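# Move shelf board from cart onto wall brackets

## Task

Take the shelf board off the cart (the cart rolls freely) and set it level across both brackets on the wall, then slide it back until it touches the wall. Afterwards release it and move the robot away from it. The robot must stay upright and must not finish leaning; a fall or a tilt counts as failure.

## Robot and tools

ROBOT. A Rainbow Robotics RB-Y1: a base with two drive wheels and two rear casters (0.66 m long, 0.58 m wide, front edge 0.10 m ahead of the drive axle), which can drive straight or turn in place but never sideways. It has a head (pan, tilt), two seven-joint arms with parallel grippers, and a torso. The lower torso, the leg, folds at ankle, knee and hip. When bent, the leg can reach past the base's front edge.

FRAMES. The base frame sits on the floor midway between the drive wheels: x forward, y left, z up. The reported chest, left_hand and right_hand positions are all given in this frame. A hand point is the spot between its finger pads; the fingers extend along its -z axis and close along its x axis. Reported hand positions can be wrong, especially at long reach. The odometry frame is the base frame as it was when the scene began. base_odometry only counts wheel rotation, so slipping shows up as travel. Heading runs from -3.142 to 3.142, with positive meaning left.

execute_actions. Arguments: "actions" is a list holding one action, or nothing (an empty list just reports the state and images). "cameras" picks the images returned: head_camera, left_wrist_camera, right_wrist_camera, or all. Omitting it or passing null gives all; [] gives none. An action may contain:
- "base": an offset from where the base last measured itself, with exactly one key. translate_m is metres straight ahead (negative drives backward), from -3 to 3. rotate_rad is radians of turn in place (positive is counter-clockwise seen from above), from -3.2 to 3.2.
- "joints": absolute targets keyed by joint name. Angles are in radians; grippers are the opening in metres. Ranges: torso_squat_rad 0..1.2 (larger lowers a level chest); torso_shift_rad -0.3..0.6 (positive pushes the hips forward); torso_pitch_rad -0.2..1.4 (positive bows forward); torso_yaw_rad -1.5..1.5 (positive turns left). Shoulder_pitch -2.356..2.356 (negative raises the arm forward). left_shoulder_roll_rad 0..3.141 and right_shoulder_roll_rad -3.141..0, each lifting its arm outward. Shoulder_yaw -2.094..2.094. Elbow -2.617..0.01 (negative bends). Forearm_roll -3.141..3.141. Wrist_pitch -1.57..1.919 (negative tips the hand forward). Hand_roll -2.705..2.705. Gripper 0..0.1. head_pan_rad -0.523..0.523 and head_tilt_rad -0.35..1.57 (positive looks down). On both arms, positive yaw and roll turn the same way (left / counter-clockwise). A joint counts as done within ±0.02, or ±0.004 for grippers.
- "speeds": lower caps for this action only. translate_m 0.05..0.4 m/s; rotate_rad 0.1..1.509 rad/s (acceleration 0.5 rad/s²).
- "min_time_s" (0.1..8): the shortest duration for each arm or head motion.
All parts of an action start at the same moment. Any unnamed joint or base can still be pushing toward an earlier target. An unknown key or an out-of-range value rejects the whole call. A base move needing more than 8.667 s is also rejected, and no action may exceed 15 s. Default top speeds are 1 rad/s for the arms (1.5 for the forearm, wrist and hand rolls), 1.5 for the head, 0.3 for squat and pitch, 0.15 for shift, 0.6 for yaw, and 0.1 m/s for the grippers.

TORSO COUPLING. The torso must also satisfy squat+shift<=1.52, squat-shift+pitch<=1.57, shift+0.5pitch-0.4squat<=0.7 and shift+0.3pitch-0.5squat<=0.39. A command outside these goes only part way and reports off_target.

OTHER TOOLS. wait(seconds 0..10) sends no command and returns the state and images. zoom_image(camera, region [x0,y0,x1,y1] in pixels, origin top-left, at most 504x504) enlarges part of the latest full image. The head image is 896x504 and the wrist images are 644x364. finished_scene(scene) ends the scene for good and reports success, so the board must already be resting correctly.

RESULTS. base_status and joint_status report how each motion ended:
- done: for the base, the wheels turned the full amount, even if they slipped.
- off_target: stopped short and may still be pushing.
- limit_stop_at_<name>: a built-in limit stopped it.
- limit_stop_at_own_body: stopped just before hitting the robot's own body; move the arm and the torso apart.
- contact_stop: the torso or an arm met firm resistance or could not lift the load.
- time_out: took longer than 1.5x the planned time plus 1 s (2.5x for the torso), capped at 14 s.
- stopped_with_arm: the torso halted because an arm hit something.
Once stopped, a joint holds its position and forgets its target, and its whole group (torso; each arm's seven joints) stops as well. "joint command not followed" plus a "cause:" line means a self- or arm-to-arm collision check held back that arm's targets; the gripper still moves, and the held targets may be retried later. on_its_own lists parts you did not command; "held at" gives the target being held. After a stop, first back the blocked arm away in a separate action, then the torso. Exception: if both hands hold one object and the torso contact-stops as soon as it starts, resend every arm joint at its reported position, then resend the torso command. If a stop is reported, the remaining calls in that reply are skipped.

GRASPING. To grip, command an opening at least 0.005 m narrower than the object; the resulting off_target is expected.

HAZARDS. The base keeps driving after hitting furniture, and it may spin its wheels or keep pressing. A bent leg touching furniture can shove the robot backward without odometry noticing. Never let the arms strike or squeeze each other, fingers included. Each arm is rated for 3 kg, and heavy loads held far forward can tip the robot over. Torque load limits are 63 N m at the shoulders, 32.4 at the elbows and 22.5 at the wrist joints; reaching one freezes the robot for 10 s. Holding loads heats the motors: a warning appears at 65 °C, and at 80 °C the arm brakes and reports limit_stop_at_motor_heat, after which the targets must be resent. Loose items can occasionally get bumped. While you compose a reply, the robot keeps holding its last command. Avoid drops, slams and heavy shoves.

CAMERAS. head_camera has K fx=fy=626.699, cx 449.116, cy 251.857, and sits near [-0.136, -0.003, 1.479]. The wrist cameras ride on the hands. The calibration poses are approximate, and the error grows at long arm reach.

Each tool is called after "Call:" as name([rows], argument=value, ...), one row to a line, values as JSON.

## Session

Call:
execute_actions(actions=[])

Scene clock: 0.00 s.
base_odometry: x=+0.000 y=+0.000 heading=+0.000 (m, m, rad; odometry frame)
base_status: not commanded
joint_positions: torso_squat_rad=+0.350 torso_shift_rad=+0.000 torso_pitch_rad=+0.000 torso_yaw_rad=-0.001 left_shoulder_pitch_rad=-0.007 left_shoulder_roll_rad=-0.001 left_shoulder_yaw_rad=-0.032 left_elbow_rad=-0.286 left_forearm_roll_rad=+0.038 left_wrist_pitch_rad=-0.016 left_hand_roll_rad=-0.041 left_gripper_m=+0.100 right_shoulder_pitch_rad=+0.024 right_shoulder_roll_rad=-0.042 right_shoulder_yaw_rad=+0.034 right_elbow_rad=-0.150 right_forearm_roll_rad=+0.049 right_wrist_pitch_rad=-0.016 right_hand_roll_rad=+0.033 right_gripper_m=+0.099 head_pan_rad=+0.000 head_tilt_rad=+0.400
joint_status: not commanded
chest: x=-0.2280 y=+0.0001 z=+1.2475 quat_wxyz=(+1.000, +0.000, +0.000, +0.000) (m; base frame)
left_hand: x=-0.0811 y=+0.2145 z=+0.5779 quat_wxyz=(+0.988, -0.003, -0.154, -0.018) (m; base frame)
right_hand: x=-0.1688 y=-0.2498 z=+0.5655 quat_wxyz=(+0.996, -0.022, -0.071, +0.055) (m; base frame)
pictures: head_camera, left_wrist_camera, right_wrist_camera
camera_calibration (this result's frames):
head_camera: T_world_to_cam=[[0.0404993, -0.998657, -0.0322966, 0.0505514], [-0.382176, 0.0143828, -0.923978, 1.31508], [0.923202, 0.0497635, -0.38108, 0.689505], [0, 0, 0, 1]] pos_world=[-0.136009, -0.00274312, 1.47949]
left_wrist_camera: T_world_to_cam=[[0.945426, -0.0408788, 0.323264, -0.103836], [-0.232669, -0.779246, 0.581929, -0.157916], [0.228113, -0.625384, -0.74623, 0.669596], [0, 0, 0, 1]] pos_world=[-0.0913168, 0.291454, 0.625135]
right_wrist_camera: T_world_to_cam=[[-0.978394, -0.16356, -0.126464, -0.140743], [-0.206655, 0.792059, 0.574401, -0.131195], [0.0062176, 0.588125, -0.808746, 0.686884], [0, 0, 0, 1]] pos_world=[-0.169085, -0.32308, 0.613074]
Images, in order (width x height): head_camera 896x504, left_wrist_camera 644x364, right_wrist_camera 644x364.

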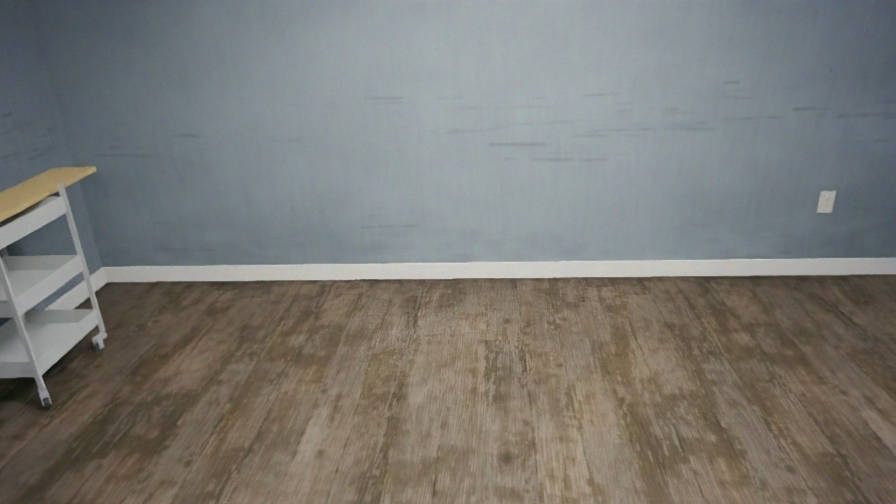

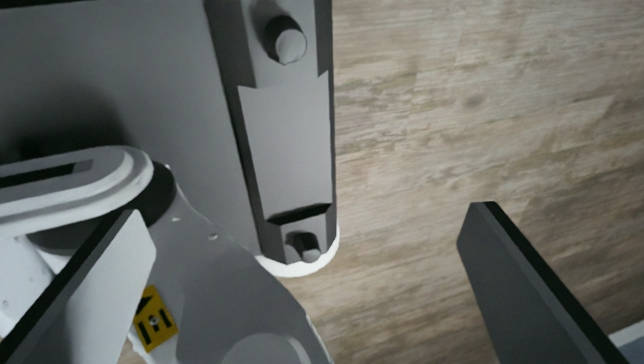

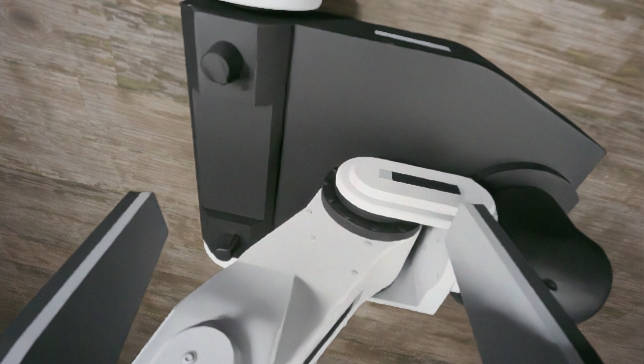

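Call:
execute_actions([
  {"base":{"rotate_rad":0.4},"joints":{"head_pan_rad":0.52,"head_tilt_rad":0.33}},
], cameras=["head_camera"])

Scene clock: 6.80 s.
base_odometry: x=+0.000 y=+0.000 heading=+0.400 (m, m, rad; odometry frame)
base_status: done
joint_positions: torso_squat_rad=+0.350 torso_shift_rad=+0.000 torso_pitch_rad=+0.000 torso_yaw_rad=-0.001 left_shoulder_pitch_rad=-0.007 left_shoulder_roll_rad=-0.001 left_shoulder_yaw_rad=-0.032 left_elbow_rad=-0.286 left_forearm_roll_rad=+0.038 left_wrist_pitch_rad=-0.016 left_hand_roll_rad=-0.041 left_gripper_m=+0.100 right_shoulder_pitch_rad=+0.024 right_shoulder_roll_rad=-0.042 right_shoulder_yaw_rad=+0.034 right_elbow_rad=-0.150 right_forearm_roll_rad=+0.049 right_wrist_pitch_rad=-0.016 right_hand_roll_rad=+0.033 right_gripper_m=+0.099 head_pan_rad=+0.520 head_tilt_rad=+0.330
joint_status: all done
chest: x=-0.2280 y=+0.0001 z=+1.2475 quat_wxyz=(+1.000, +0.000, +0.000, +0.000) (m; base frame)
left_hand: x=-0.0811 y=+0.2145 z=+0.5779 quat_wxyz=(+0.988, -0.003, -0.154, -0.018) (m; base frame)
right_hand: x=-0.1688 y=-0.2498 z=+0.5655 quat_wxyz=(+0.996, -0.022, -0.071, +0.055) (m; base frame)
pictures: head_camera
camera_calibration (this result's frames):
head_camera: T_world_to_cam=[[0.533386, -0.845354, -0.0296056, 0.148091], [-0.282494, -0.145034, -0.948242, 1.37075], [0.797306, 0.514142, -0.316166, 0.569565], [0, 0, 0, 1]] pos_world=[-0.14588, 0.0311569, 1.48426]
Images, in order (width x height): head_camera 896x504.

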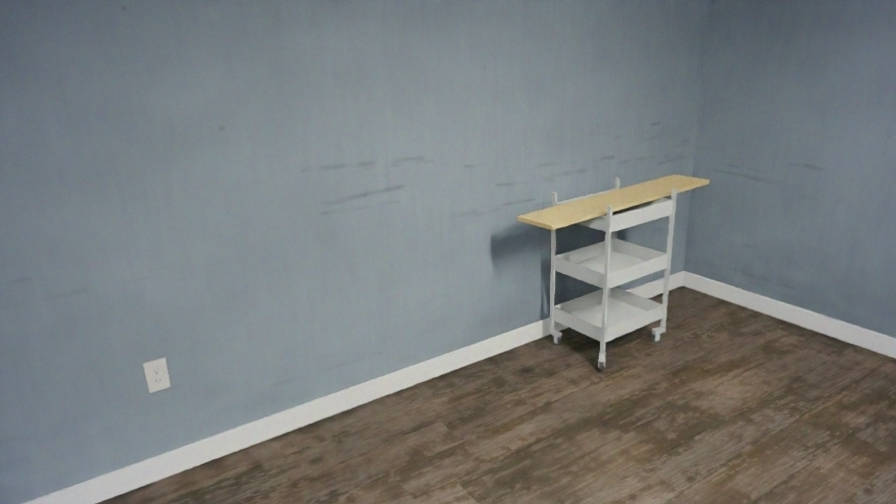

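Call:
zoom_image(camera="head_camera", region=[500, 160, 730, 380])

Region (500, 160, 730, 380) of head_camera's 896x504 image, scaled by 2.191, with more detail than that image has; it fills the top 482 rows of this view, and the rest is white.

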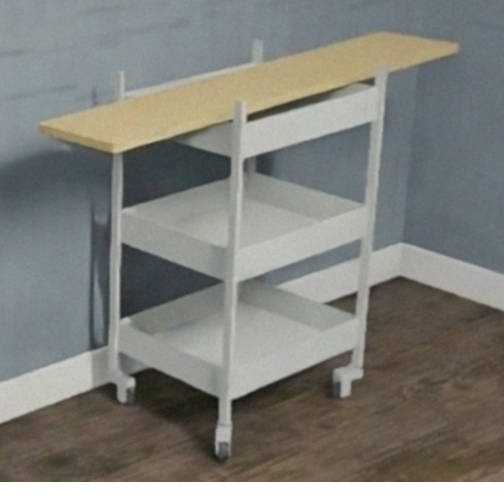

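Call:
execute_actions([
  {"base":{"translate_m":2.47},"joints":{"head_pan_rad":0.52,"head_tilt_rad":0.25,"torso_yaw_rad":1.5,"left_shoulder_pitch_rad":0,"left_shoulder_roll_rad":0.3,"left_shoulder_yaw_rad":0,"left_elbow_rad":-1.571,"left_forearm_roll_rad":0.3,"left_wrist_pitch_rad":0,"left_hand_roll_rad":0,"right_shoulder_pitch_rad":0,"right_shoulder_roll_rad":-0.3,"right_shoulder_yaw_rad":0,"right_elbow_rad":-1.571,"right_forearm_roll_rad":-0.3,"right_wrist_pitch_rad":0.035,"right_hand_roll_rad":0}},
], cameras=["head_camera"])

Scene clock: 36.47 s.
base_odometry: x=+2.275 y=+0.961 heading=+0.400 (m, m, rad; odometry frame)
base_status: done
joint_positions: torso_squat_rad=+0.350 torso_shift_rad=+0.000 torso_pitch_rad=+0.000 torso_yaw_rad=+1.499 left_shoulder_pitch_rad=+0.000 left_shoulder_roll_rad=+0.300 left_shoulder_yaw_rad=+0.000 left_elbow_rad=-1.571 left_forearm_roll_rad=+0.300 left_wrist_pitch_rad=+0.000 left_hand_roll_rad=+0.000 left_gripper_m=+0.100 right_shoulder_pitch_rad=+0.000 right_shoulder_roll_rad=-0.300 right_shoulder_yaw_rad=+0.000 right_elbow_rad=-1.571 right_forearm_roll_rad=-0.300 right_wrist_pitch_rad=+0.035 right_hand_roll_rad=+0.000 right_gripper_m=+0.099 head_pan_rad=+0.520 head_tilt_rad=+0.250
joint_status: all done
chest: x=-0.2279 y=+0.0001 z=+1.2475 quat_wxyz=(+0.732, +0.000, +0.000, +0.681) (m; base frame)
left_hand: x=-0.5009 y=+0.5386 z=+1.0345 quat_wxyz=(+0.518, +0.482, -0.517, +0.482) (m; base frame)
right_hand: x=+0.1189 y=+0.4939 z=+1.0261 quat_wxyz=(+0.527, +0.473, -0.508, +0.490) (m; base frame)
pictures: head_camera
camera_calibration (this result's frames):
head_camera: T_world_to_cam=[[0.879948, 0.474324, -0.0266371, 0.222495], [0.0906796, -0.222736, -0.970652, 1.4868], [-0.466336, 0.851708, -0.239007, 0.169391], [0, 0, 0, 1]] pos_world=[-0.251614, 0.0813565, 1.48958]
Images, in order (width x height): head_camera 896x504.

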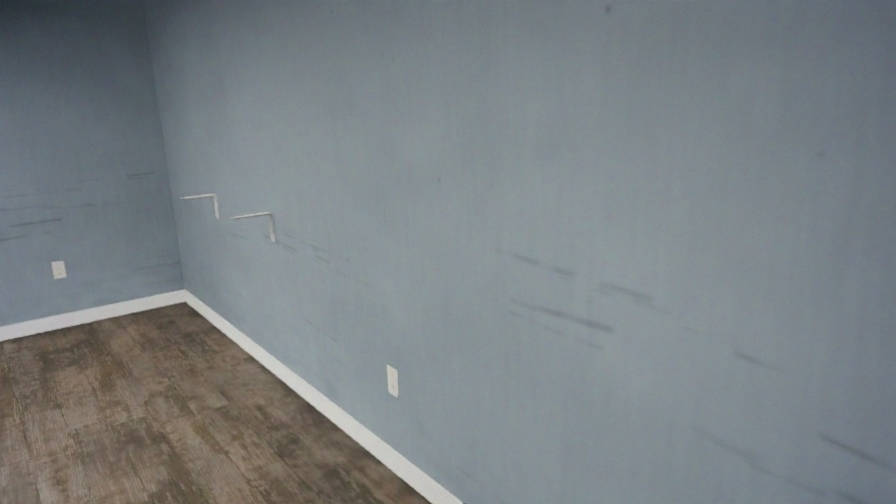

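Call:
execute_actions([
  {"base":{"rotate_rad":1.246},"joints":{"head_pan_rad":-0.05,"head_tilt_rad":0.55,"torso_yaw_rad":0,"torso_squat_rad":1.017,"right_elbow_rad":-1.598,"right_wrist_pitch_rad":0.061}},
])

Scene clock: 55.07 s.
base_odometry: x=+2.275 y=+0.961 heading=+1.645 (m, m, rad; odometry frame)
base_status: done
joint_positions: torso_squat_rad=+1.017 torso_shift_rad=+0.000 torso_pitch_rad=+0.000 torso_yaw_rad=+0.000 left_shoulder_pitch_rad=+0.000 left_shoulder_roll_rad=+0.300 left_shoulder_yaw_rad=+0.000 left_elbow_rad=-1.571 left_forearm_roll_rad=+0.300 left_wrist_pitch_rad=+0.000 left_hand_roll_rad=+0.000 left_gripper_m=+0.100 right_shoulder_pitch_rad=+0.000 right_shoulder_roll_rad=-0.300 right_shoulder_yaw_rad=+0.000 right_elbow_rad=-1.598 right_forearm_roll_rad=-0.300 right_wrist_pitch_rad=+0.061 right_hand_roll_rad=+0.000 right_gripper_m=+0.099 head_pan_rad=-0.050 head_tilt_rad=+0.550
joint_status: all done
chest: x=-0.2280 y=+0.0001 z=+0.9581 quat_wxyz=(+1.000, +0.000, +0.000, +0.000) (m; base frame)
left_hand: x=+0.2896 y=+0.3107 z=+0.7448 quat_wxyz=(+0.707, +0.000, -0.707, +0.000) (m; base frame)
right_hand: x=+0.2901 y=-0.3069 z=+0.7434 quat_wxyz=(+0.719, +0.003, -0.695, +0.003) (m; base frame)
pictures: head_camera, left_wrist_camera, right_wrist_camera
camera_calibration (this result's frames):
head_camera: T_world_to_cam=[[-0.0137705, -0.999175, -0.0381946, 0.0368461], [-0.51489, 0.0398303, -0.856331, 0.941894], [0.857146, 0.00787393, -0.515014, 0.720756], [0, 0, 0, 1]] pos_world=[-0.132314, -0.0063754, 1.17918]
left_wrist_camera: T_world_to_cam=[[-0.0209353, -0.00546197, 0.999766, -0.739404], [-0.616733, -0.786984, -0.017214, 0.466059], [0.786894, -0.616949, 0.0131072, 0.039723], [0, 0, 0, 1]] pos_world=[0.240696, 0.38725, 0.746733]
right_wrist_camera: T_world_to_cam=[[-0.0437377, -0.052247, -0.997676, 0.732054], [-0.633551, 0.773596, -0.0127377, 0.461359], [0.772464, 0.631521, -0.0669365, 0.101023], [0, 0, 0, 1]] pos_world=[0.246276, -0.382456, 0.742992]
Images, in order (width x height): head_camera 896x504, left_wrist_camera 644x364, right_wrist_camera 644x364.

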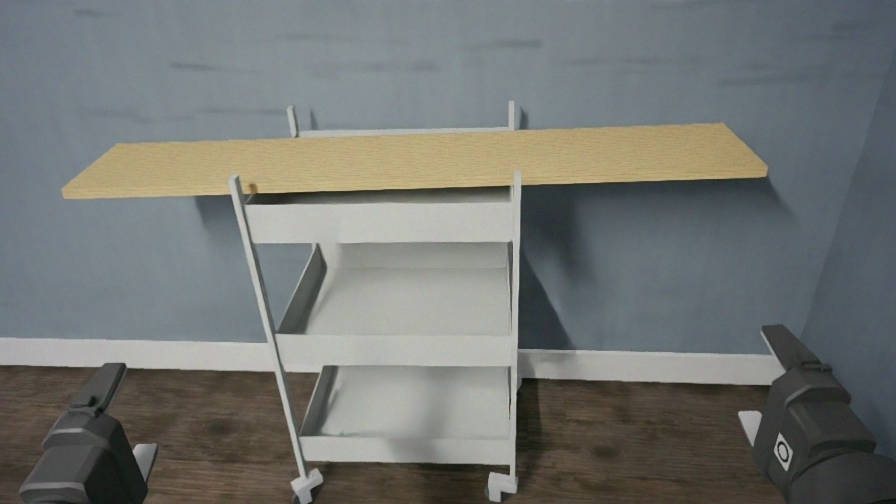

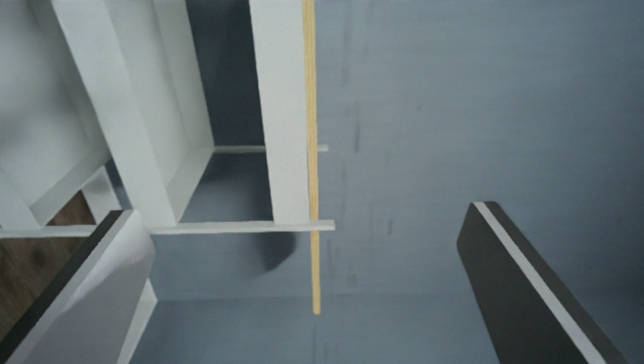

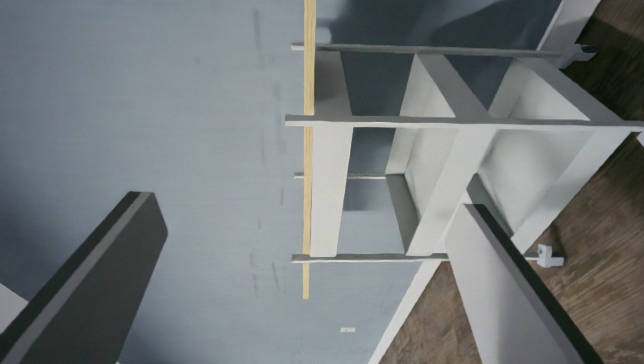

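Call:
execute_actions([
  {"base":{"rotate_rad":0.19},"joints":{"torso_squat_rad":1.054,"right_elbow_rad":-1.672,"right_wrist_pitch_rad":0.132,"left_shoulder_roll_rad":0.46,"left_forearm_roll_rad":0.46}},
], cameras=[])

Call:
execute_actions([
  {"base":{"translate_m":0.38}},
], cameras=[])

Call:
execute_actions([
  {"base":{"rotate_rad":-0.213},"joints":{"head_tilt_rad":0.7,"head_pan_rad":0}},
])

Scene clock: 82.43 s.
base_odometry: x=+2.275 y=+0.961 heading=+1.835 (m, m, rad; odometry frame)
base_status: done
joint_positions: torso_squat_rad=+1.054 torso_shift_rad=+0.000 torso_pitch_rad=+0.000 torso_yaw_rad=+0.000 left_shoulder_pitch_rad=+0.000 left_shoulder_roll_rad=+0.460 left_shoulder_yaw_rad=+0.000 left_elbow_rad=-1.571 left_forearm_roll_rad=+0.460 left_wrist_pitch_rad=+0.000 left_hand_roll_rad=+0.000 left_gripper_m=+0.100 right_shoulder_pitch_rad=+0.000 right_shoulder_roll_rad=-0.300 right_shoulder_yaw_rad=+0.000 right_elbow_rad=-1.672 right_forearm_roll_rad=-0.300 right_wrist_pitch_rad=+0.132 right_hand_roll_rad=+0.000 right_gripper_m=+0.099 head_pan_rad=-0.050 head_tilt_rad=+0.550
joint_status: all done
chest: x=-0.2280 y=+0.0001 z=+0.9358 quat_wxyz=(+1.000, +0.000, +0.000, +0.000) (m; base frame)
left_hand: x=+0.2896 y=+0.3563 z=+0.7408 quat_wxyz=(+0.707, +0.000, -0.707, +0.000) (m; base frame)
right_hand: x=+0.2911 y=-0.2962 z=+0.7393 quat_wxyz=(+0.719, +0.010, -0.694, +0.011) (m; base frame)
pictures: none
No camera images: the call's "cameras" was empty. Leave "cameras" out to get every camera's image.

Scene clock: 84.77 s.
base_odometry: x=+2.176 y=+1.328 heading=+1.835 (m, m, rad; odometry frame)
base_status: done
joint_positions: torso_squat_rad=+1.054 torso_shift_rad=+0.000 torso_pitch_rad=+0.000 torso_yaw_rad=+0.000 left_shoulder_pitch_rad=+0.000 left_shoulder_roll_rad=+0.460 left_shoulder_yaw_rad=+0.000 left_elbow_rad=-1.571 left_forearm_roll_rad=+0.460 left_wrist_pitch_rad=+0.000 left_hand_roll_rad=+0.000 left_gripper_m=+0.100 right_shoulder_pitch_rad=+0.000 right_shoulder_roll_rad=-0.300 right_shoulder_yaw_rad=+0.000 right_elbow_rad=-1.672 right_forearm_roll_rad=-0.300 right_wrist_pitch_rad=+0.132 right_hand_roll_rad=+0.000 right_gripper_m=+0.099 head_pan_rad=-0.050 head_tilt_rad=+0.550
joint_status: not commanded
chest: x=-0.2279 y=+0.0001 z=+0.9358 quat_wxyz=(+1.000, +0.000, +0.000, +0.000) (m; base frame)
left_hand: x=+0.2897 y=+0.3563 z=+0.7407 quat_wxyz=(+0.707, +0.000, -0.707, +0.000) (m; base frame)
right_hand: x=+0.2912 y=-0.2962 z=+0.7392 quat_wxyz=(+0.720, +0.010, -0.694, +0.011) (m; base frame)
pictures: none
No camera images: the call's "cameras" was empty. Leave "cameras" out to get every camera's image.

Scene clock: 86.40 s.
base_odometry: x=+2.176 y=+1.328 heading=+1.622 (m, m, rad; odometry frame)
base_status: done
joint_positions: torso_squat_rad=+1.054 torso_shift_rad=+0.000 torso_pitch_rad=+0.000 torso_yaw_rad=+0.000 left_shoulder_pitch_rad=+0.000 left_shoulder_roll_rad=+0.460 left_shoulder_yaw_rad=+0.000 left_elbow_rad=-1.571 left_forearm_roll_rad=+0.460 left_wrist_pitch_rad=+0.000 left_hand_roll_rad=+0.000 left_gripper_m=+0.100 right_shoulder_pitch_rad=+0.000 right_shoulder_roll_rad=-0.300 right_shoulder_yaw_rad=+0.000 right_elbow_rad=-1.672 right_forearm_roll_rad=-0.300 right_wrist_pitch_rad=+0.132 right_hand_roll_rad=+0.000 right_gripper_m=+0.099 head_pan_rad=+0.000 head_tilt_rad=+0.700
joint_status: all done
chest: x=-0.2279 y=+0.0001 z=+0.9358 quat_wxyz=(+1.000, +0.000, +0.000, +0.000) (m; base frame)
left_hand: x=+0.2897 y=+0.3563 z=+0.7407 quat_wxyz=(+0.707, +0.000, -0.707, +0.000) (m; base frame)
right_hand: x=+0.2912 y=-0.2962 z=+0.7392 quat_wxyz=(+0.720, +0.010, -0.694, +0.011) (m; base frame)
pictures: head_camera, left_wrist_camera, right_wrist_camera
camera_calibration (this result's frames):
head_camera: T_world_to_cam=[[0.0299975, -0.998617, -0.0431759, 0.0506762], [-0.638657, 0.0140793, -0.769363, 0.798699], [0.768907, 0.0506536, -0.637351, 0.829914], [0, 0, 0, 1]] pos_world=[-0.129552, -0.00267721, 1.14562]
left_wrist_camera: T_world_to_cam=[[-0.0207453, -0.00540358, 0.99977, -0.735073], [-0.616678, -0.787031, -0.0170499, 0.501822], [0.786942, -0.61689, 0.0129949, 0.0678781], [0, 0, 0, 1]] pos_world=[0.240797, 0.432851, 0.742578]
right_wrist_camera: T_world_to_cam=[[-0.0430714, -0.0545335, -0.997583, 0.727505], [-0.650349, 0.759517, -0.0134401, 0.454962], [0.758414, 0.648198, -0.0681793, 0.103081], [0, 0, 0, 1]] pos_world=[0.249041, -0.372695, 0.738889]
Images, in order (width x height): head_camera 896x504, left_wrist_camera 644x364, right_wrist_camera 644x364.

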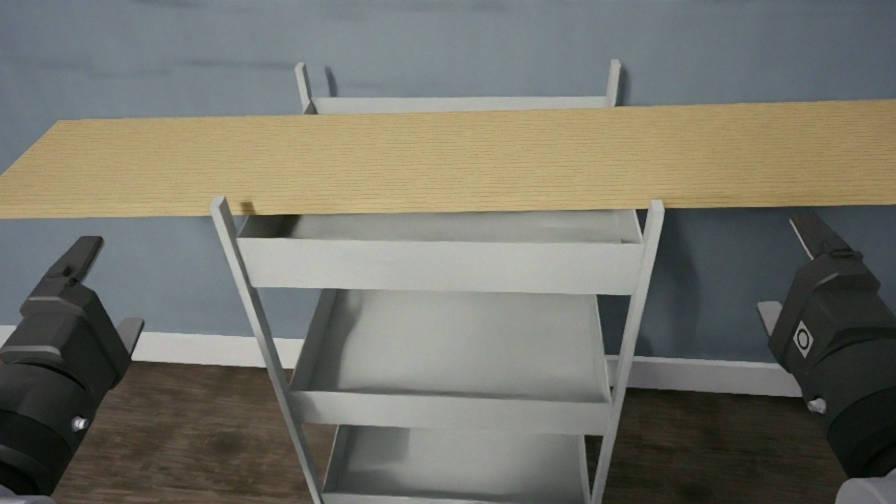

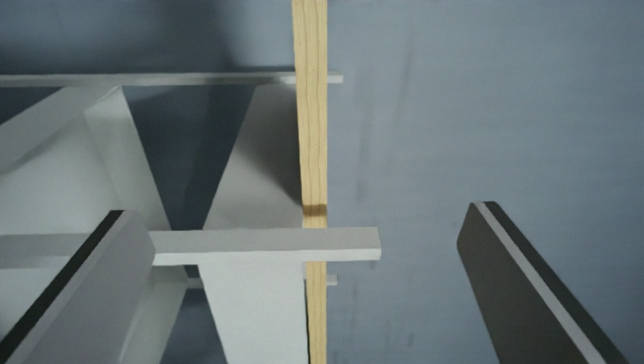

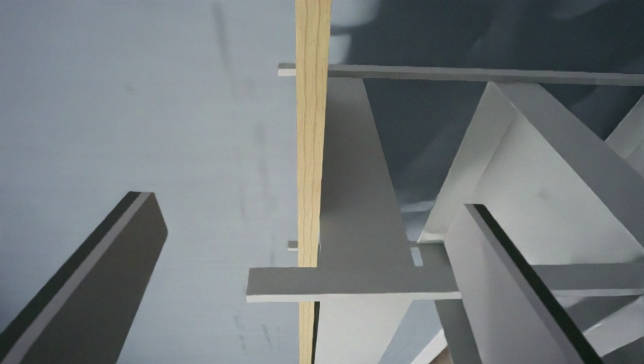

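Call:
execute_actions([
  {"base":{"translate_m":0.15},"speeds":{"translate_m":0.2},"joints":{"head_tilt_rad":0.9,"left_gripper_m":0.07,"right_gripper_m":0.07}},
])

Scene clock: 98.50 s.
base_odometry: x=+2.168 y=+1.478 heading=+1.622 (m, m, rad; odometry frame)
base_status: done
joint_positions: torso_squat_rad=+1.054 torso_shift_rad=+0.000 torso_pitch_rad=+0.000 torso_yaw_rad=+0.000 left_shoulder_pitch_rad=+0.000 left_shoulder_roll_rad=+0.460 left_shoulder_yaw_rad=+0.000 left_elbow_rad=-1.571 left_forearm_roll_rad=+0.460 left_wrist_pitch_rad=+0.000 left_hand_roll_rad=+0.000 left_gripper_m=+0.070 right_shoulder_pitch_rad=+0.000 right_shoulder_roll_rad=-0.300 right_shoulder_yaw_rad=+0.000 right_elbow_rad=-1.672 right_forearm_roll_rad=-0.300 right_wrist_pitch_rad=+0.132 right_hand_roll_rad=+0.000 right_gripper_m=+0.070 head_pan_rad=+0.000 head_tilt_rad=+0.900
joint_status: all done
chest: x=-0.2279 y=+0.0001 z=+0.9358 quat_wxyz=(+1.000, +0.000, +0.000, +0.000) (m; base frame)
left_hand: x=+0.2897 y=+0.3563 z=+0.7407 quat_wxyz=(+0.707, +0.000, -0.707, +0.000) (m; base frame)
right_hand: x=+0.2912 y=-0.2962 z=+0.7392 quat_wxyz=(+0.720, +0.010, -0.694, +0.011) (m; base frame)
pictures: head_camera, left_wrist_camera, right_wrist_camera
camera_calibration (this result's frames):
head_camera: T_world_to_cam=[[0.0207602, -0.998618, -0.0482786, 0.0545718], [-0.77873, 0.0141332, -0.6272, 0.608354], [0.627015, 0.0506168, -0.777361, 0.95977], [0, 0, 0, 1]] pos_world=[-0.12918, -0.00268213, 1.13028]
left_wrist_camera: T_world_to_cam=[[-0.0207953, -0.00540358, 0.999769, -0.735078], [-0.616671, -0.787035, -0.0170806, 0.501833], [0.786946, -0.616884, 0.0130344, 0.0678666], [0, 0, 0, 1]] pos_world=[0.240772, 0.432854, 0.742595]
right_wrist_camera: T_world_to_cam=[[-0.0430054, -0.0545337, -0.997585, 0.727515], [-0.650347, 0.759518, -0.0134834, 0.454983], [0.758419, 0.648196, -0.0681292, 0.103059], [0, 0, 0, 1]] pos_world=[0.249021, -0.372696, 0.738914]
Images, in order (width x height): head_camera 896x504, left_wrist_camera 644x364, right_wrist_camera 644x364.

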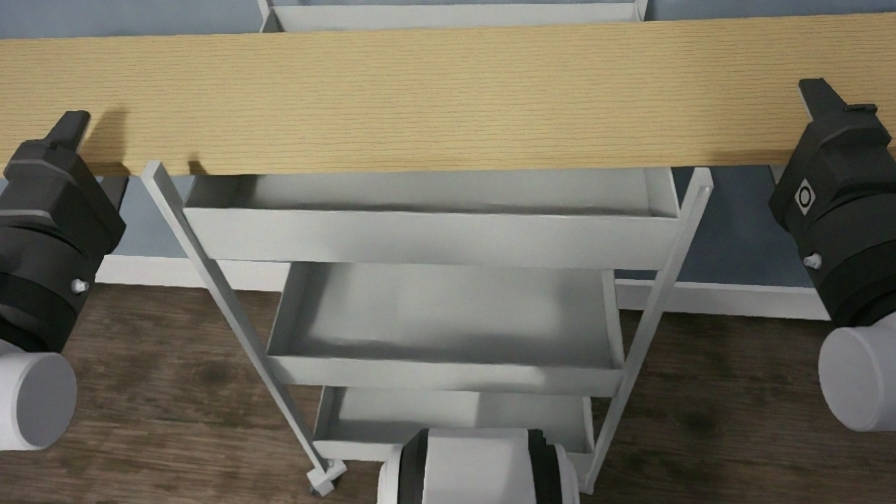

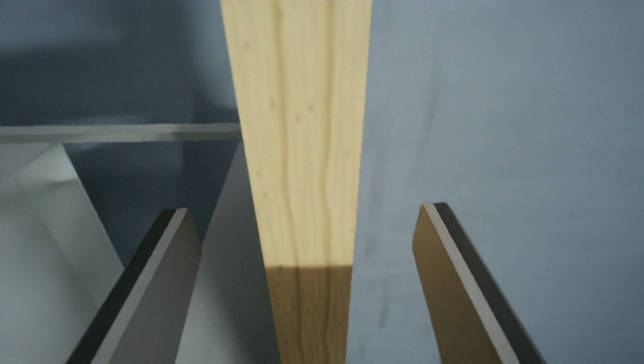

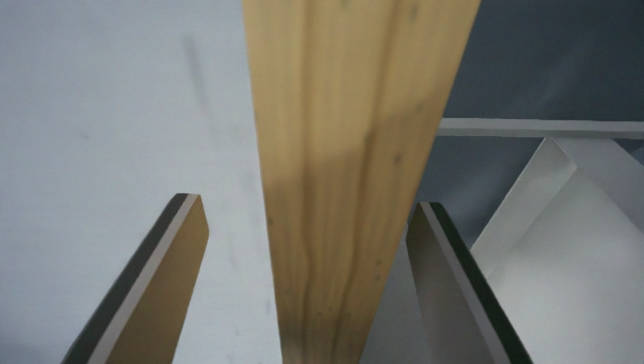

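Call:
execute_actions([
  {"base":{"translate_m":0.023},"speeds":{"translate_m":0.05},"joints":{"torso_yaw_rad":-0.016,"right_elbow_rad":-1.66,"right_wrist_pitch_rad":0.12,"left_gripper_m":0.04,"right_gripper_m":0.04}},
])

Scene clock: 111.53 s.
base_odometry: x=+2.167 y=+1.501 heading=+1.622 (m, m, rad; odometry frame)
base_status: done
joint_positions: torso_squat_rad=+1.054 torso_shift_rad=+0.000 torso_pitch_rad=+0.000 torso_yaw_rad=-0.016 left_shoulder_pitch_rad=+0.000 left_shoulder_roll_rad=+0.460 left_shoulder_yaw_rad=+0.000 left_elbow_rad=-1.571 left_forearm_roll_rad=+0.460 left_wrist_pitch_rad=+0.000 left_hand_roll_rad=+0.000 left_gripper_m=+0.040 right_shoulder_pitch_rad=+0.000 right_shoulder_roll_rad=-0.300 right_shoulder_yaw_rad=+0.000 right_elbow_rad=-1.660 right_forearm_roll_rad=-0.300 right_wrist_pitch_rad=+0.120 right_hand_roll_rad=+0.000 right_gripper_m=+0.040 head_pan_rad=+0.000 head_tilt_rad=+0.900
joint_status: all done
chest: x=-0.2279 y=+0.0001 z=+0.9358 quat_wxyz=(+1.000, +0.000, +0.000, -0.008) (m; base frame)
left_hand: x=+0.2953 y=+0.3479 z=+0.7407 quat_wxyz=(+0.707, -0.006, -0.707, -0.006) (m; base frame)
right_hand: x=+0.2863 y=-0.3062 z=+0.7364 quat_wxyz=(+0.719, +0.003, -0.695, +0.004) (m; base frame)
pictures: head_camera, left_wrist_camera, right_wrist_camera
camera_calibration (this result's frames):
head_camera: T_world_to_cam=[[0.004788, -0.998823, -0.0482695, 0.0509234], [-0.778383, 0.0265803, -0.627227, 0.60844], [0.627771, 0.0405753, -0.777339, 0.959933], [0, 0, 0, 1]] pos_world=[-0.129263, -0.00425861, 1.13028]
left_wrist_camera: T_world_to_cam=[[-0.0208711, -0.00509215, 0.999769, -0.735085], [-0.629201, -0.777055, -0.017093, 0.498973], [0.776962, -0.629412, 0.013014, 0.0656355], [0, 0, 0, 1]] pos_world=[0.247616, 0.425298, 0.74259]
right_wrist_camera: T_world_to_cam=[[-0.0434179, -0.0533834, -0.99763, 0.724497], [-0.635349, 0.772104, -0.0136644, 0.459057], [0.771003, 0.63325, -0.0674402, 0.104404], [0, 0, 0, 1]] pos_world=[0.242621, -0.381878, 0.736093]
Images, in order (width x height): head_camera 896x504, left_wrist_camera 644x364, right_wrist_camera 644x364.

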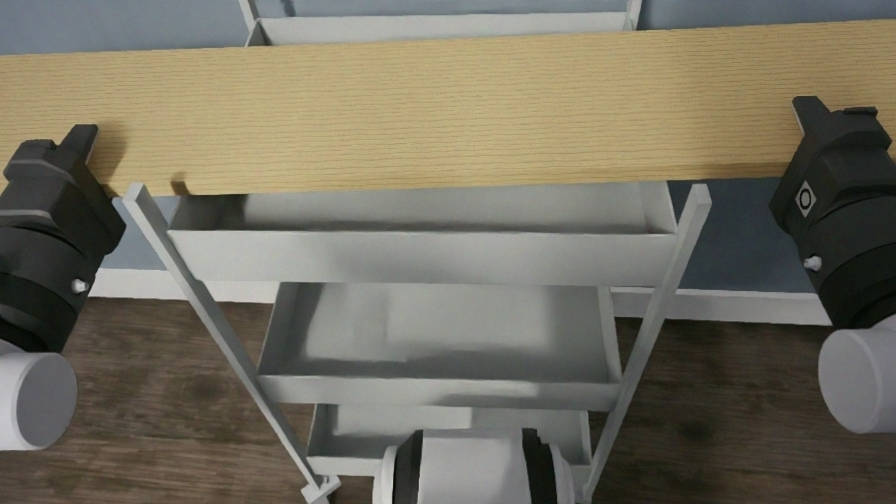

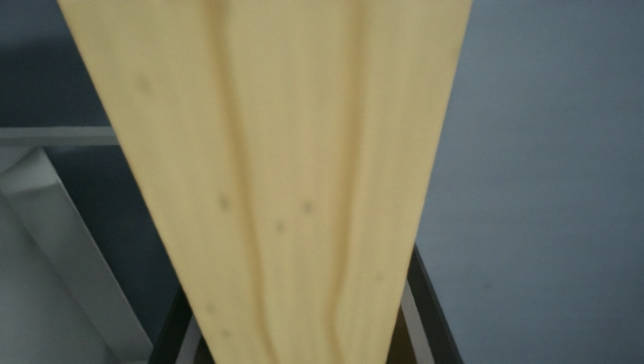

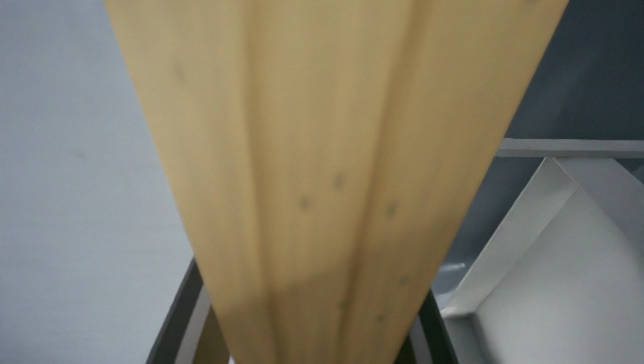

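Call:
execute_actions([
  {"joints":{"left_gripper_m":0.0,"right_gripper_m":0.0}},
], cameras=[])

Call:
execute_actions([
  {"joints":{"torso_squat_rad":0.91,"head_tilt_rad":0.8}},
], cameras=["head_camera"])

Scene clock: 121.90 s.
base_odometry: x=+2.167 y=+1.501 heading=+1.622 (m, m, rad; odometry frame)
base_status: not commanded
joint_positions: torso_squat_rad=+1.054 torso_shift_rad=+0.000 torso_pitch_rad=+0.000 torso_yaw_rad=-0.016 left_shoulder_pitch_rad=-0.001 left_shoulder_roll_rad=+0.460 left_shoulder_yaw_rad=+0.001 left_elbow_rad=-1.572 left_forearm_roll_rad=+0.460 left_wrist_pitch_rad=-0.001 left_hand_roll_rad=+0.000 left_gripper_m=+0.018 right_shoulder_pitch_rad=+0.000 right_shoulder_roll_rad=-0.300 right_shoulder_yaw_rad=+0.000 right_elbow_rad=-1.660 right_forearm_roll_rad=-0.300 right_wrist_pitch_rad=+0.120 right_hand_roll_rad=+0.000 right_gripper_m=+0.018 head_pan_rad=+0.000 head_tilt_rad=+0.900
joint_status: left_gripper_m off_target (ended at +0.018, target +0.000); right_gripper_m off_target (ended at +0.018, target +0.000)
chest: x=-0.2280 y=+0.0001 z=+0.9358 quat_wxyz=(+1.000, +0.000, +0.000, -0.008) (m; base frame)
left_hand: x=+0.2955 y=+0.3479 z=+0.7417 quat_wxyz=(+0.706, -0.006, -0.708, -0.006) (m; base frame)
right_hand: x=+0.2863 y=-0.3061 z=+0.7364 quat_wxyz=(+0.719, +0.003, -0.695, +0.004) (m; base frame)
pictures: none
No camera images: the call's "cameras" was empty. Leave "cameras" out to get every camera's image.

Scene clock: 123.17 s.
base_odometry: x=+2.167 y=+1.501 heading=+1.622 (m, m, rad; odometry frame)
base_status: not commanded
joint_positions: torso_squat_rad=+0.910 torso_shift_rad=+0.000 torso_pitch_rad=+0.001 torso_yaw_rad=-0.016 left_shoulder_pitch_rad=+0.001 left_shoulder_roll_rad=+0.460 left_shoulder_yaw_rad=-0.001 left_elbow_rad=-1.570 left_forearm_roll_rad=+0.460 left_wrist_pitch_rad=+0.001 left_hand_roll_rad=+0.000 left_gripper_m=+0.019 right_shoulder_pitch_rad=+0.001 right_shoulder_roll_rad=-0.300 right_shoulder_yaw_rad=+0.001 right_elbow_rad=-1.659 right_forearm_roll_rad=-0.300 right_wrist_pitch_rad=+0.121 right_hand_roll_rad=+0.000 right_gripper_m=+0.017 head_pan_rad=+0.000 head_tilt_rad=+0.800
joint_status: all done
chest: x=-0.2275 y=+0.0001 z=+1.0196 quat_wxyz=(+1.000, +0.000, +0.001, -0.008) (m; base frame)
left_hand: x=+0.2951 y=+0.3481 z=+0.8225 quat_wxyz=(+0.709, -0.006, -0.706, -0.005) (m; base frame)
right_hand: x=+0.2861 y=-0.3063 z=+0.8183 quat_wxyz=(+0.721, +0.003, -0.693, +0.004) (m; base frame)
pictures: head_camera
camera_calibration (this result's frames):
head_camera: T_world_to_cam=[[0.00950429, -0.998896, -0.0459982, 0.0531419], [-0.712554, 0.0255077, -0.701154, 0.765126], [0.701553, 0.0394402, -0.711525, 0.959572], [0, 0, 0, 1]] pos_world=[-0.128502, -0.00427908, 1.22167]
Images, in order (width x height): head_camera 896x504.

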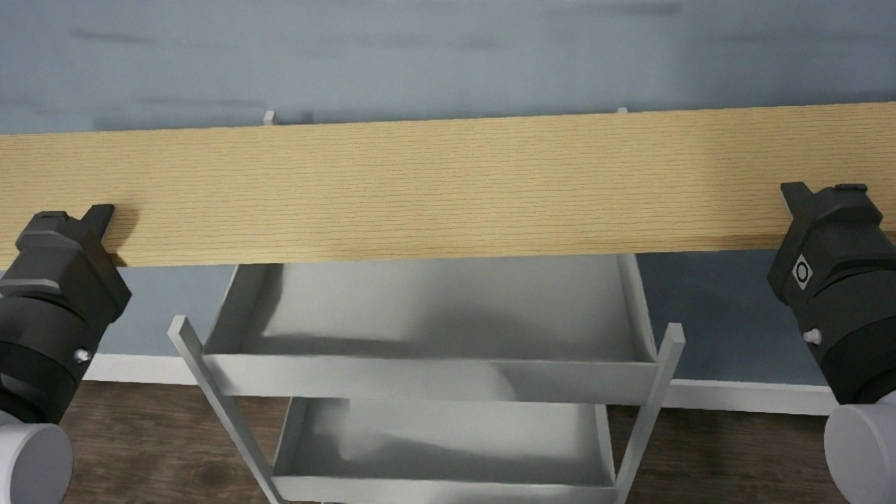

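Call:
execute_actions([
  {"base":{"translate_m":-0.33},"joints":{"torso_squat_rad":0.568,"torso_yaw_rad":0}},
], cameras=[])

Call:
execute_actions([
  {"base":{"rotate_rad":1.52},"joints":{"head_pan_rad":-0.3,"head_tilt_rad":0.42}},
], cameras=["head_camera"])

Scene clock: 130.90 s.
base_odometry: x=+2.184 y=+1.171 heading=+1.621 (m, m, rad; odometry frame)
base_status: done
joint_positions: torso_squat_rad=+0.568 torso_shift_rad=+0.000 torso_pitch_rad=+0.001 torso_yaw_rad=+0.000 left_shoulder_pitch_rad=+0.001 left_shoulder_roll_rad=+0.460 left_shoulder_yaw_rad=-0.001 left_elbow_rad=-1.570 left_forearm_roll_rad=+0.460 left_wrist_pitch_rad=+0.001 left_hand_roll_rad=+0.000 left_gripper_m=+0.019 right_shoulder_pitch_rad=+0.001 right_shoulder_roll_rad=-0.300 right_shoulder_yaw_rad=+0.001 right_elbow_rad=-1.659 right_forearm_roll_rad=-0.300 right_wrist_pitch_rad=+0.121 right_hand_roll_rad=+0.000 right_gripper_m=+0.017 head_pan_rad=+0.000 head_tilt_rad=+0.800
joint_status: all done
chest: x=-0.2276 y=+0.0001 z=+1.1800 quat_wxyz=(+1.000, +0.000, +0.001, +0.000) (m; base frame)
left_hand: x=+0.2894 y=+0.3564 z=+0.9829 quat_wxyz=(+0.709, +0.000, -0.706, +0.000) (m; base frame)
right_hand: x=+0.2908 y=-0.2981 z=+0.9787 quat_wxyz=(+0.721, +0.008, -0.693, +0.010) (m; base frame)
pictures: none
No camera images: the call's "cameras" was empty. Leave "cameras" out to get every camera's image.

Scene clock: 134.73 s.
base_odometry: x=+2.184 y=+1.171 heading=+3.141 (m, m, rad; odometry frame)
base_status: done
joint_positions: torso_squat_rad=+0.568 torso_shift_rad=+0.000 torso_pitch_rad=+0.001 torso_yaw_rad=+0.000 left_shoulder_pitch_rad=+0.001 left_shoulder_roll_rad=+0.460 left_shoulder_yaw_rad=-0.001 left_elbow_rad=-1.570 left_forearm_roll_rad=+0.460 left_wrist_pitch_rad=+0.001 left_hand_roll_rad=+0.000 left_gripper_m=+0.019 right_shoulder_pitch_rad=+0.001 right_shoulder_roll_rad=-0.300 right_shoulder_yaw_rad=+0.001 right_elbow_rad=-1.659 right_forearm_roll_rad=-0.300 right_wrist_pitch_rad=+0.121 right_hand_roll_rad=+0.000 right_gripper_m=+0.017 head_pan_rad=-0.300 head_tilt_rad=+0.420
joint_status: all done
chest: x=-0.2276 y=+0.0001 z=+1.1800 quat_wxyz=(+1.000, +0.000, +0.001, +0.000) (m; base frame)
left_hand: x=+0.2894 y=+0.3564 z=+0.9829 quat_wxyz=(+0.709, +0.000, -0.706, +0.000) (m; base frame)
right_hand: x=+0.2909 y=-0.2980 z=+0.9787 quat_wxyz=(+0.721, +0.008, -0.693, +0.010) (m; base frame)
pictures: head_camera
camera_calibration (this result's frames):
head_camera: T_world_to_cam=[[-0.256053, -0.966102, -0.0329229, -0.0117308], [-0.379607, 0.131816, -0.915709, 1.24199], [0.889008, -0.221972, -0.400491, 0.683106], [0, 0, 0, 1]] pos_world=[-0.138823, -0.023416, 1.41049]
Images, in order (width x height): head_camera 896x504.

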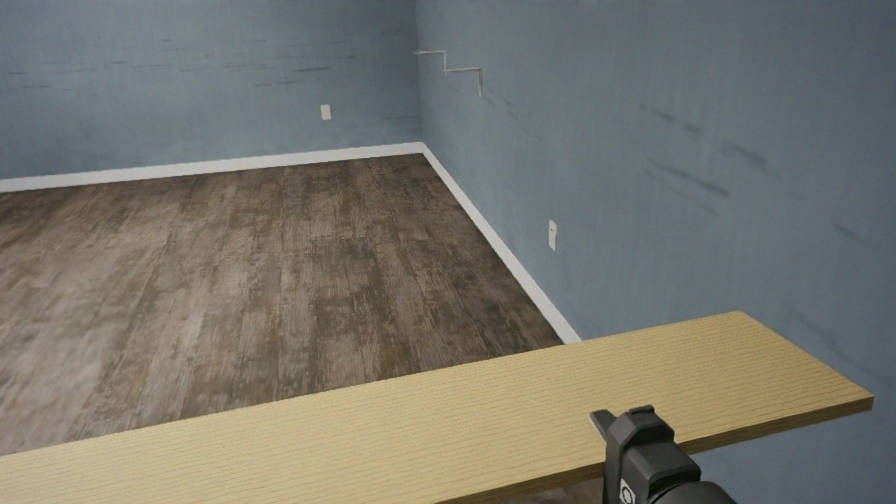

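Call:
execute_actions([
  {"base":{"translate_m":2.65},"joints":{"head_pan_rad":-0.52,"head_tilt_rad":0.4}},
], cameras=["head_camera"])

Scene clock: 145.67 s.
base_odometry: x=-0.466 y=+1.173 heading=+3.141 (m, m, rad; odometry frame)
base_status: done
joint_positions: torso_squat_rad=+0.568 torso_shift_rad=+0.000 torso_pitch_rad=+0.001 torso_yaw_rad=+0.000 left_shoulder_pitch_rad=+0.001 left_shoulder_roll_rad=+0.460 left_shoulder_yaw_rad=-0.001 left_elbow_rad=-1.570 left_forearm_roll_rad=+0.460 left_wrist_pitch_rad=+0.001 left_hand_roll_rad=+0.000 left_gripper_m=+0.019 right_shoulder_pitch_rad=+0.001 right_shoulder_roll_rad=-0.300 right_shoulder_yaw_rad=+0.001 right_elbow_rad=-1.659 right_forearm_roll_rad=-0.300 right_wrist_pitch_rad=+0.121 right_hand_roll_rad=+0.000 right_gripper_m=+0.017 head_pan_rad=-0.520 head_tilt_rad=+0.400
joint_status: all done
chest: x=-0.2275 y=+0.0001 z=+1.1800 quat_wxyz=(+1.000, +0.000, +0.001, +0.000) (m; base frame)
left_hand: x=+0.2894 y=+0.3564 z=+0.9828 quat_wxyz=(+0.709, +0.000, -0.705, +0.000) (m; base frame)
right_hand: x=+0.2909 y=-0.2980 z=+0.9786 quat_wxyz=(+0.721, +0.008, -0.693, +0.010) (m; base frame)
pictures: head_camera
camera_calibration (this result's frames):
head_camera: T_world_to_cam=[[-0.460144, -0.887274, -0.0318065, -0.0551329], [-0.32589, 0.202114, -0.923551, 1.2639], [0.825871, -0.414601, -0.382155, 0.644722], [0, 0, 0, 1]] pos_world=[-0.145934, -0.0370683, 1.41191]
Images, in order (width x height): head_camera 896x504.

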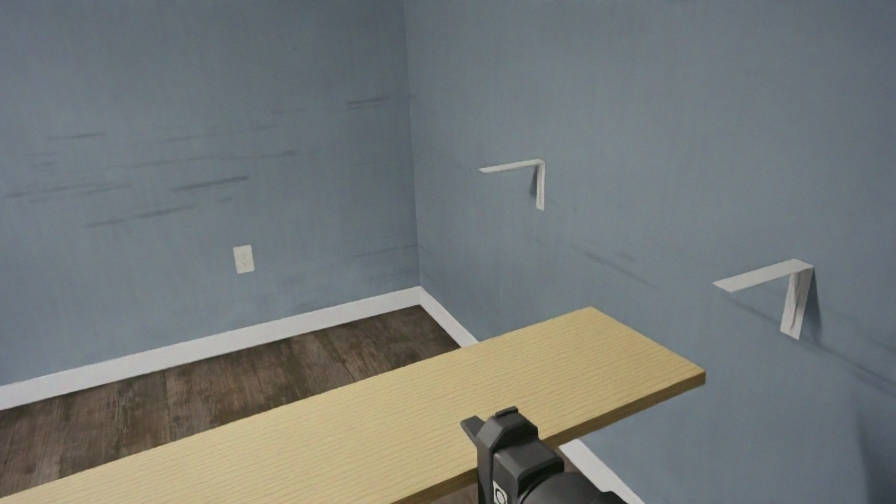

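Call:
execute_actions([
  {"base":{"translate_m":0.954},"joints":{"torso_squat_rad":0.545}},
], cameras=[])

Call:
execute_actions([
  {"base":{"rotate_rad":-1.614},"joints":{"head_pan_rad":-0.05,"head_tilt_rad":0.55}},
], cameras=["head_camera"])

Scene clock: 164.23 s.
base_odometry: x=-1.420 y=+1.174 heading=+3.141 (m, m, rad; odometry frame)
base_status: done
joint_positions: torso_squat_rad=+0.545 torso_shift_rad=+0.000 torso_pitch_rad=+0.001 torso_yaw_rad=+0.000 left_shoulder_pitch_rad=+0.001 left_shoulder_roll_rad=+0.460 left_shoulder_yaw_rad=-0.001 left_elbow_rad=-1.570 left_forearm_roll_rad=+0.460 left_wrist_pitch_rad=+0.001 left_hand_roll_rad=+0.000 left_gripper_m=+0.019 right_shoulder_pitch_rad=+0.001 right_shoulder_roll_rad=-0.300 right_shoulder_yaw_rad=+0.001 right_elbow_rad=-1.659 right_forearm_roll_rad=-0.300 right_wrist_pitch_rad=+0.121 right_hand_roll_rad=+0.000 right_gripper_m=+0.017 head_pan_rad=-0.520 head_tilt_rad=+0.400
joint_status: all done
chest: x=-0.2275 y=+0.0001 z=+1.1886 quat_wxyz=(+1.000, +0.000, +0.001, +0.000) (m; base frame)
left_hand: x=+0.2894 y=+0.3564 z=+0.9913 quat_wxyz=(+0.709, +0.000, -0.705, +0.000) (m; base frame)
right_hand: x=+0.2909 y=-0.2980 z=+0.9871 quat_wxyz=(+0.721, +0.008, -0.693, +0.010) (m; base frame)
pictures: none
No camera images: the call's "cameras" was empty. Leave "cameras" out to get every camera's image.

Scene clock: 168.17 s.
base_odometry: x=-1.420 y=+1.174 heading=+1.527 (m, m, rad; odometry frame)
base_status: done
joint_positions: torso_squat_rad=+0.545 torso_shift_rad=+0.000 torso_pitch_rad=+0.001 torso_yaw_rad=+0.000 left_shoulder_pitch_rad=+0.001 left_shoulder_roll_rad=+0.460 left_shoulder_yaw_rad=-0.001 left_elbow_rad=-1.570 left_forearm_roll_rad=+0.460 left_wrist_pitch_rad=+0.001 left_hand_roll_rad=+0.000 left_gripper_m=+0.019 right_shoulder_pitch_rad=+0.001 right_shoulder_roll_rad=-0.300 right_shoulder_yaw_rad=+0.001 right_elbow_rad=-1.659 right_forearm_roll_rad=-0.300 right_wrist_pitch_rad=+0.121 right_hand_roll_rad=+0.000 right_gripper_m=+0.017 head_pan_rad=-0.050 head_tilt_rad=+0.550
joint_status: all done
chest: x=-0.2275 y=+0.0001 z=+1.1886 quat_wxyz=(+1.000, +0.000, +0.001, +0.000) (m; base frame)
left_hand: x=+0.2894 y=+0.3564 z=+0.9913 quat_wxyz=(+0.709, +0.000, -0.705, +0.000) (m; base frame)
right_hand: x=+0.2909 y=-0.2980 z=+0.9871 quat_wxyz=(+0.721, +0.008, -0.693, +0.010) (m; base frame)
pictures: head_camera
camera_calibration (this result's frames):
head_camera: T_world_to_cam=[[-0.0138086, -0.999176, -0.0381735, 0.0456242], [-0.515806, 0.0398235, -0.855779, 1.13867], [0.856594, 0.00787305, -0.515931, 0.839999], [0, 0, 0, 1]] pos_world=[-0.131575, -0.0063727, 1.40957]
Images, in order (width x height): head_camera 896x504.

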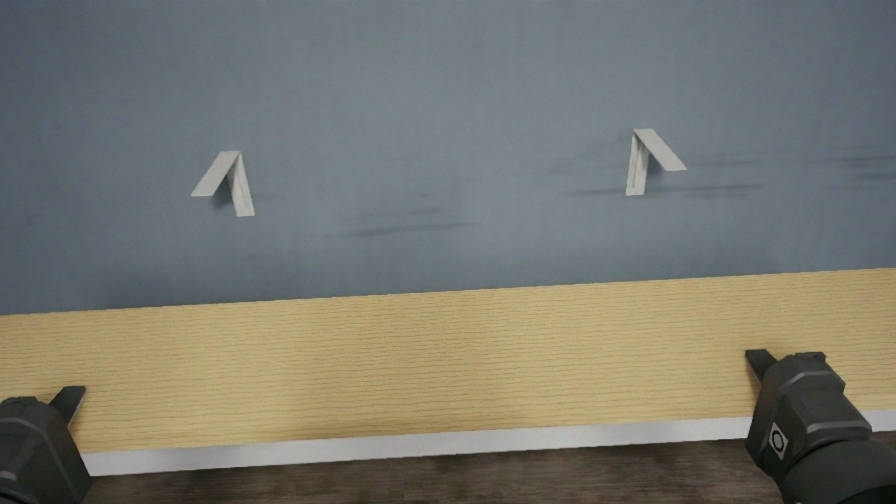

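Call:
execute_actions([
  {"base":{"translate_m":0.36},"joints":{"head_tilt_rad":0.65}},
], cameras=["head_camera"])

Scene clock: 181.07 s.
base_odometry: x=-1.405 y=+1.534 heading=+1.527 (m, m, rad; odometry frame)
base_status: done
joint_positions: torso_squat_rad=+0.545 torso_shift_rad=+0.000 torso_pitch_rad=+0.001 torso_yaw_rad=+0.000 left_shoulder_pitch_rad=+0.001 left_shoulder_roll_rad=+0.460 left_shoulder_yaw_rad=-0.001 left_elbow_rad=-1.570 left_forearm_roll_rad=+0.460 left_wrist_pitch_rad=+0.001 left_hand_roll_rad=+0.000 left_gripper_m=+0.019 right_shoulder_pitch_rad=+0.001 right_shoulder_roll_rad=-0.300 right_shoulder_yaw_rad=+0.001 right_elbow_rad=-1.659 right_forearm_roll_rad=-0.300 right_wrist_pitch_rad=+0.121 right_hand_roll_rad=+0.000 right_gripper_m=+0.017 head_pan_rad=-0.050 head_tilt_rad=+0.650
joint_status: all done
chest: x=-0.2275 y=+0.0001 z=+1.1886 quat_wxyz=(+1.000, +0.000, +0.001, +0.000) (m; base frame)
left_hand: x=+0.2894 y=+0.3564 z=+0.9913 quat_wxyz=(+0.709, +0.000, -0.705, +0.000) (m; base frame)
right_hand: x=+0.2909 y=-0.2980 z=+0.9871 quat_wxyz=(+0.721, +0.008, -0.693, +0.010) (m; base frame)
pictures: head_camera
camera_calibration (this result's frames):
head_camera: T_world_to_cam=[[-0.0178335, -0.998975, -0.0415941, 0.0495475], [-0.598574, 0.0439891, -0.799859, 1.04403], [0.800869, 0.0106328, -0.598745, 0.94355], [0, 0, 0, 1]] pos_world=[-0.129847, -0.00646184, 1.40208]
Images, in order (width x height): head_camera 896x504.

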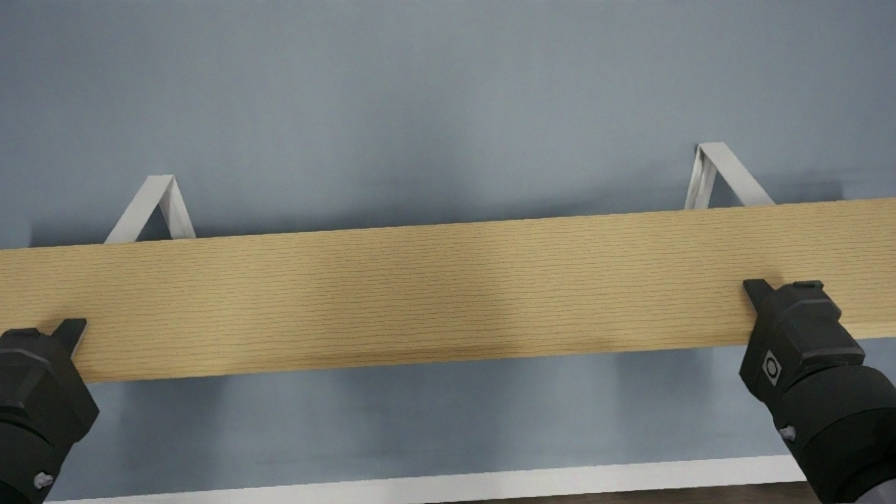

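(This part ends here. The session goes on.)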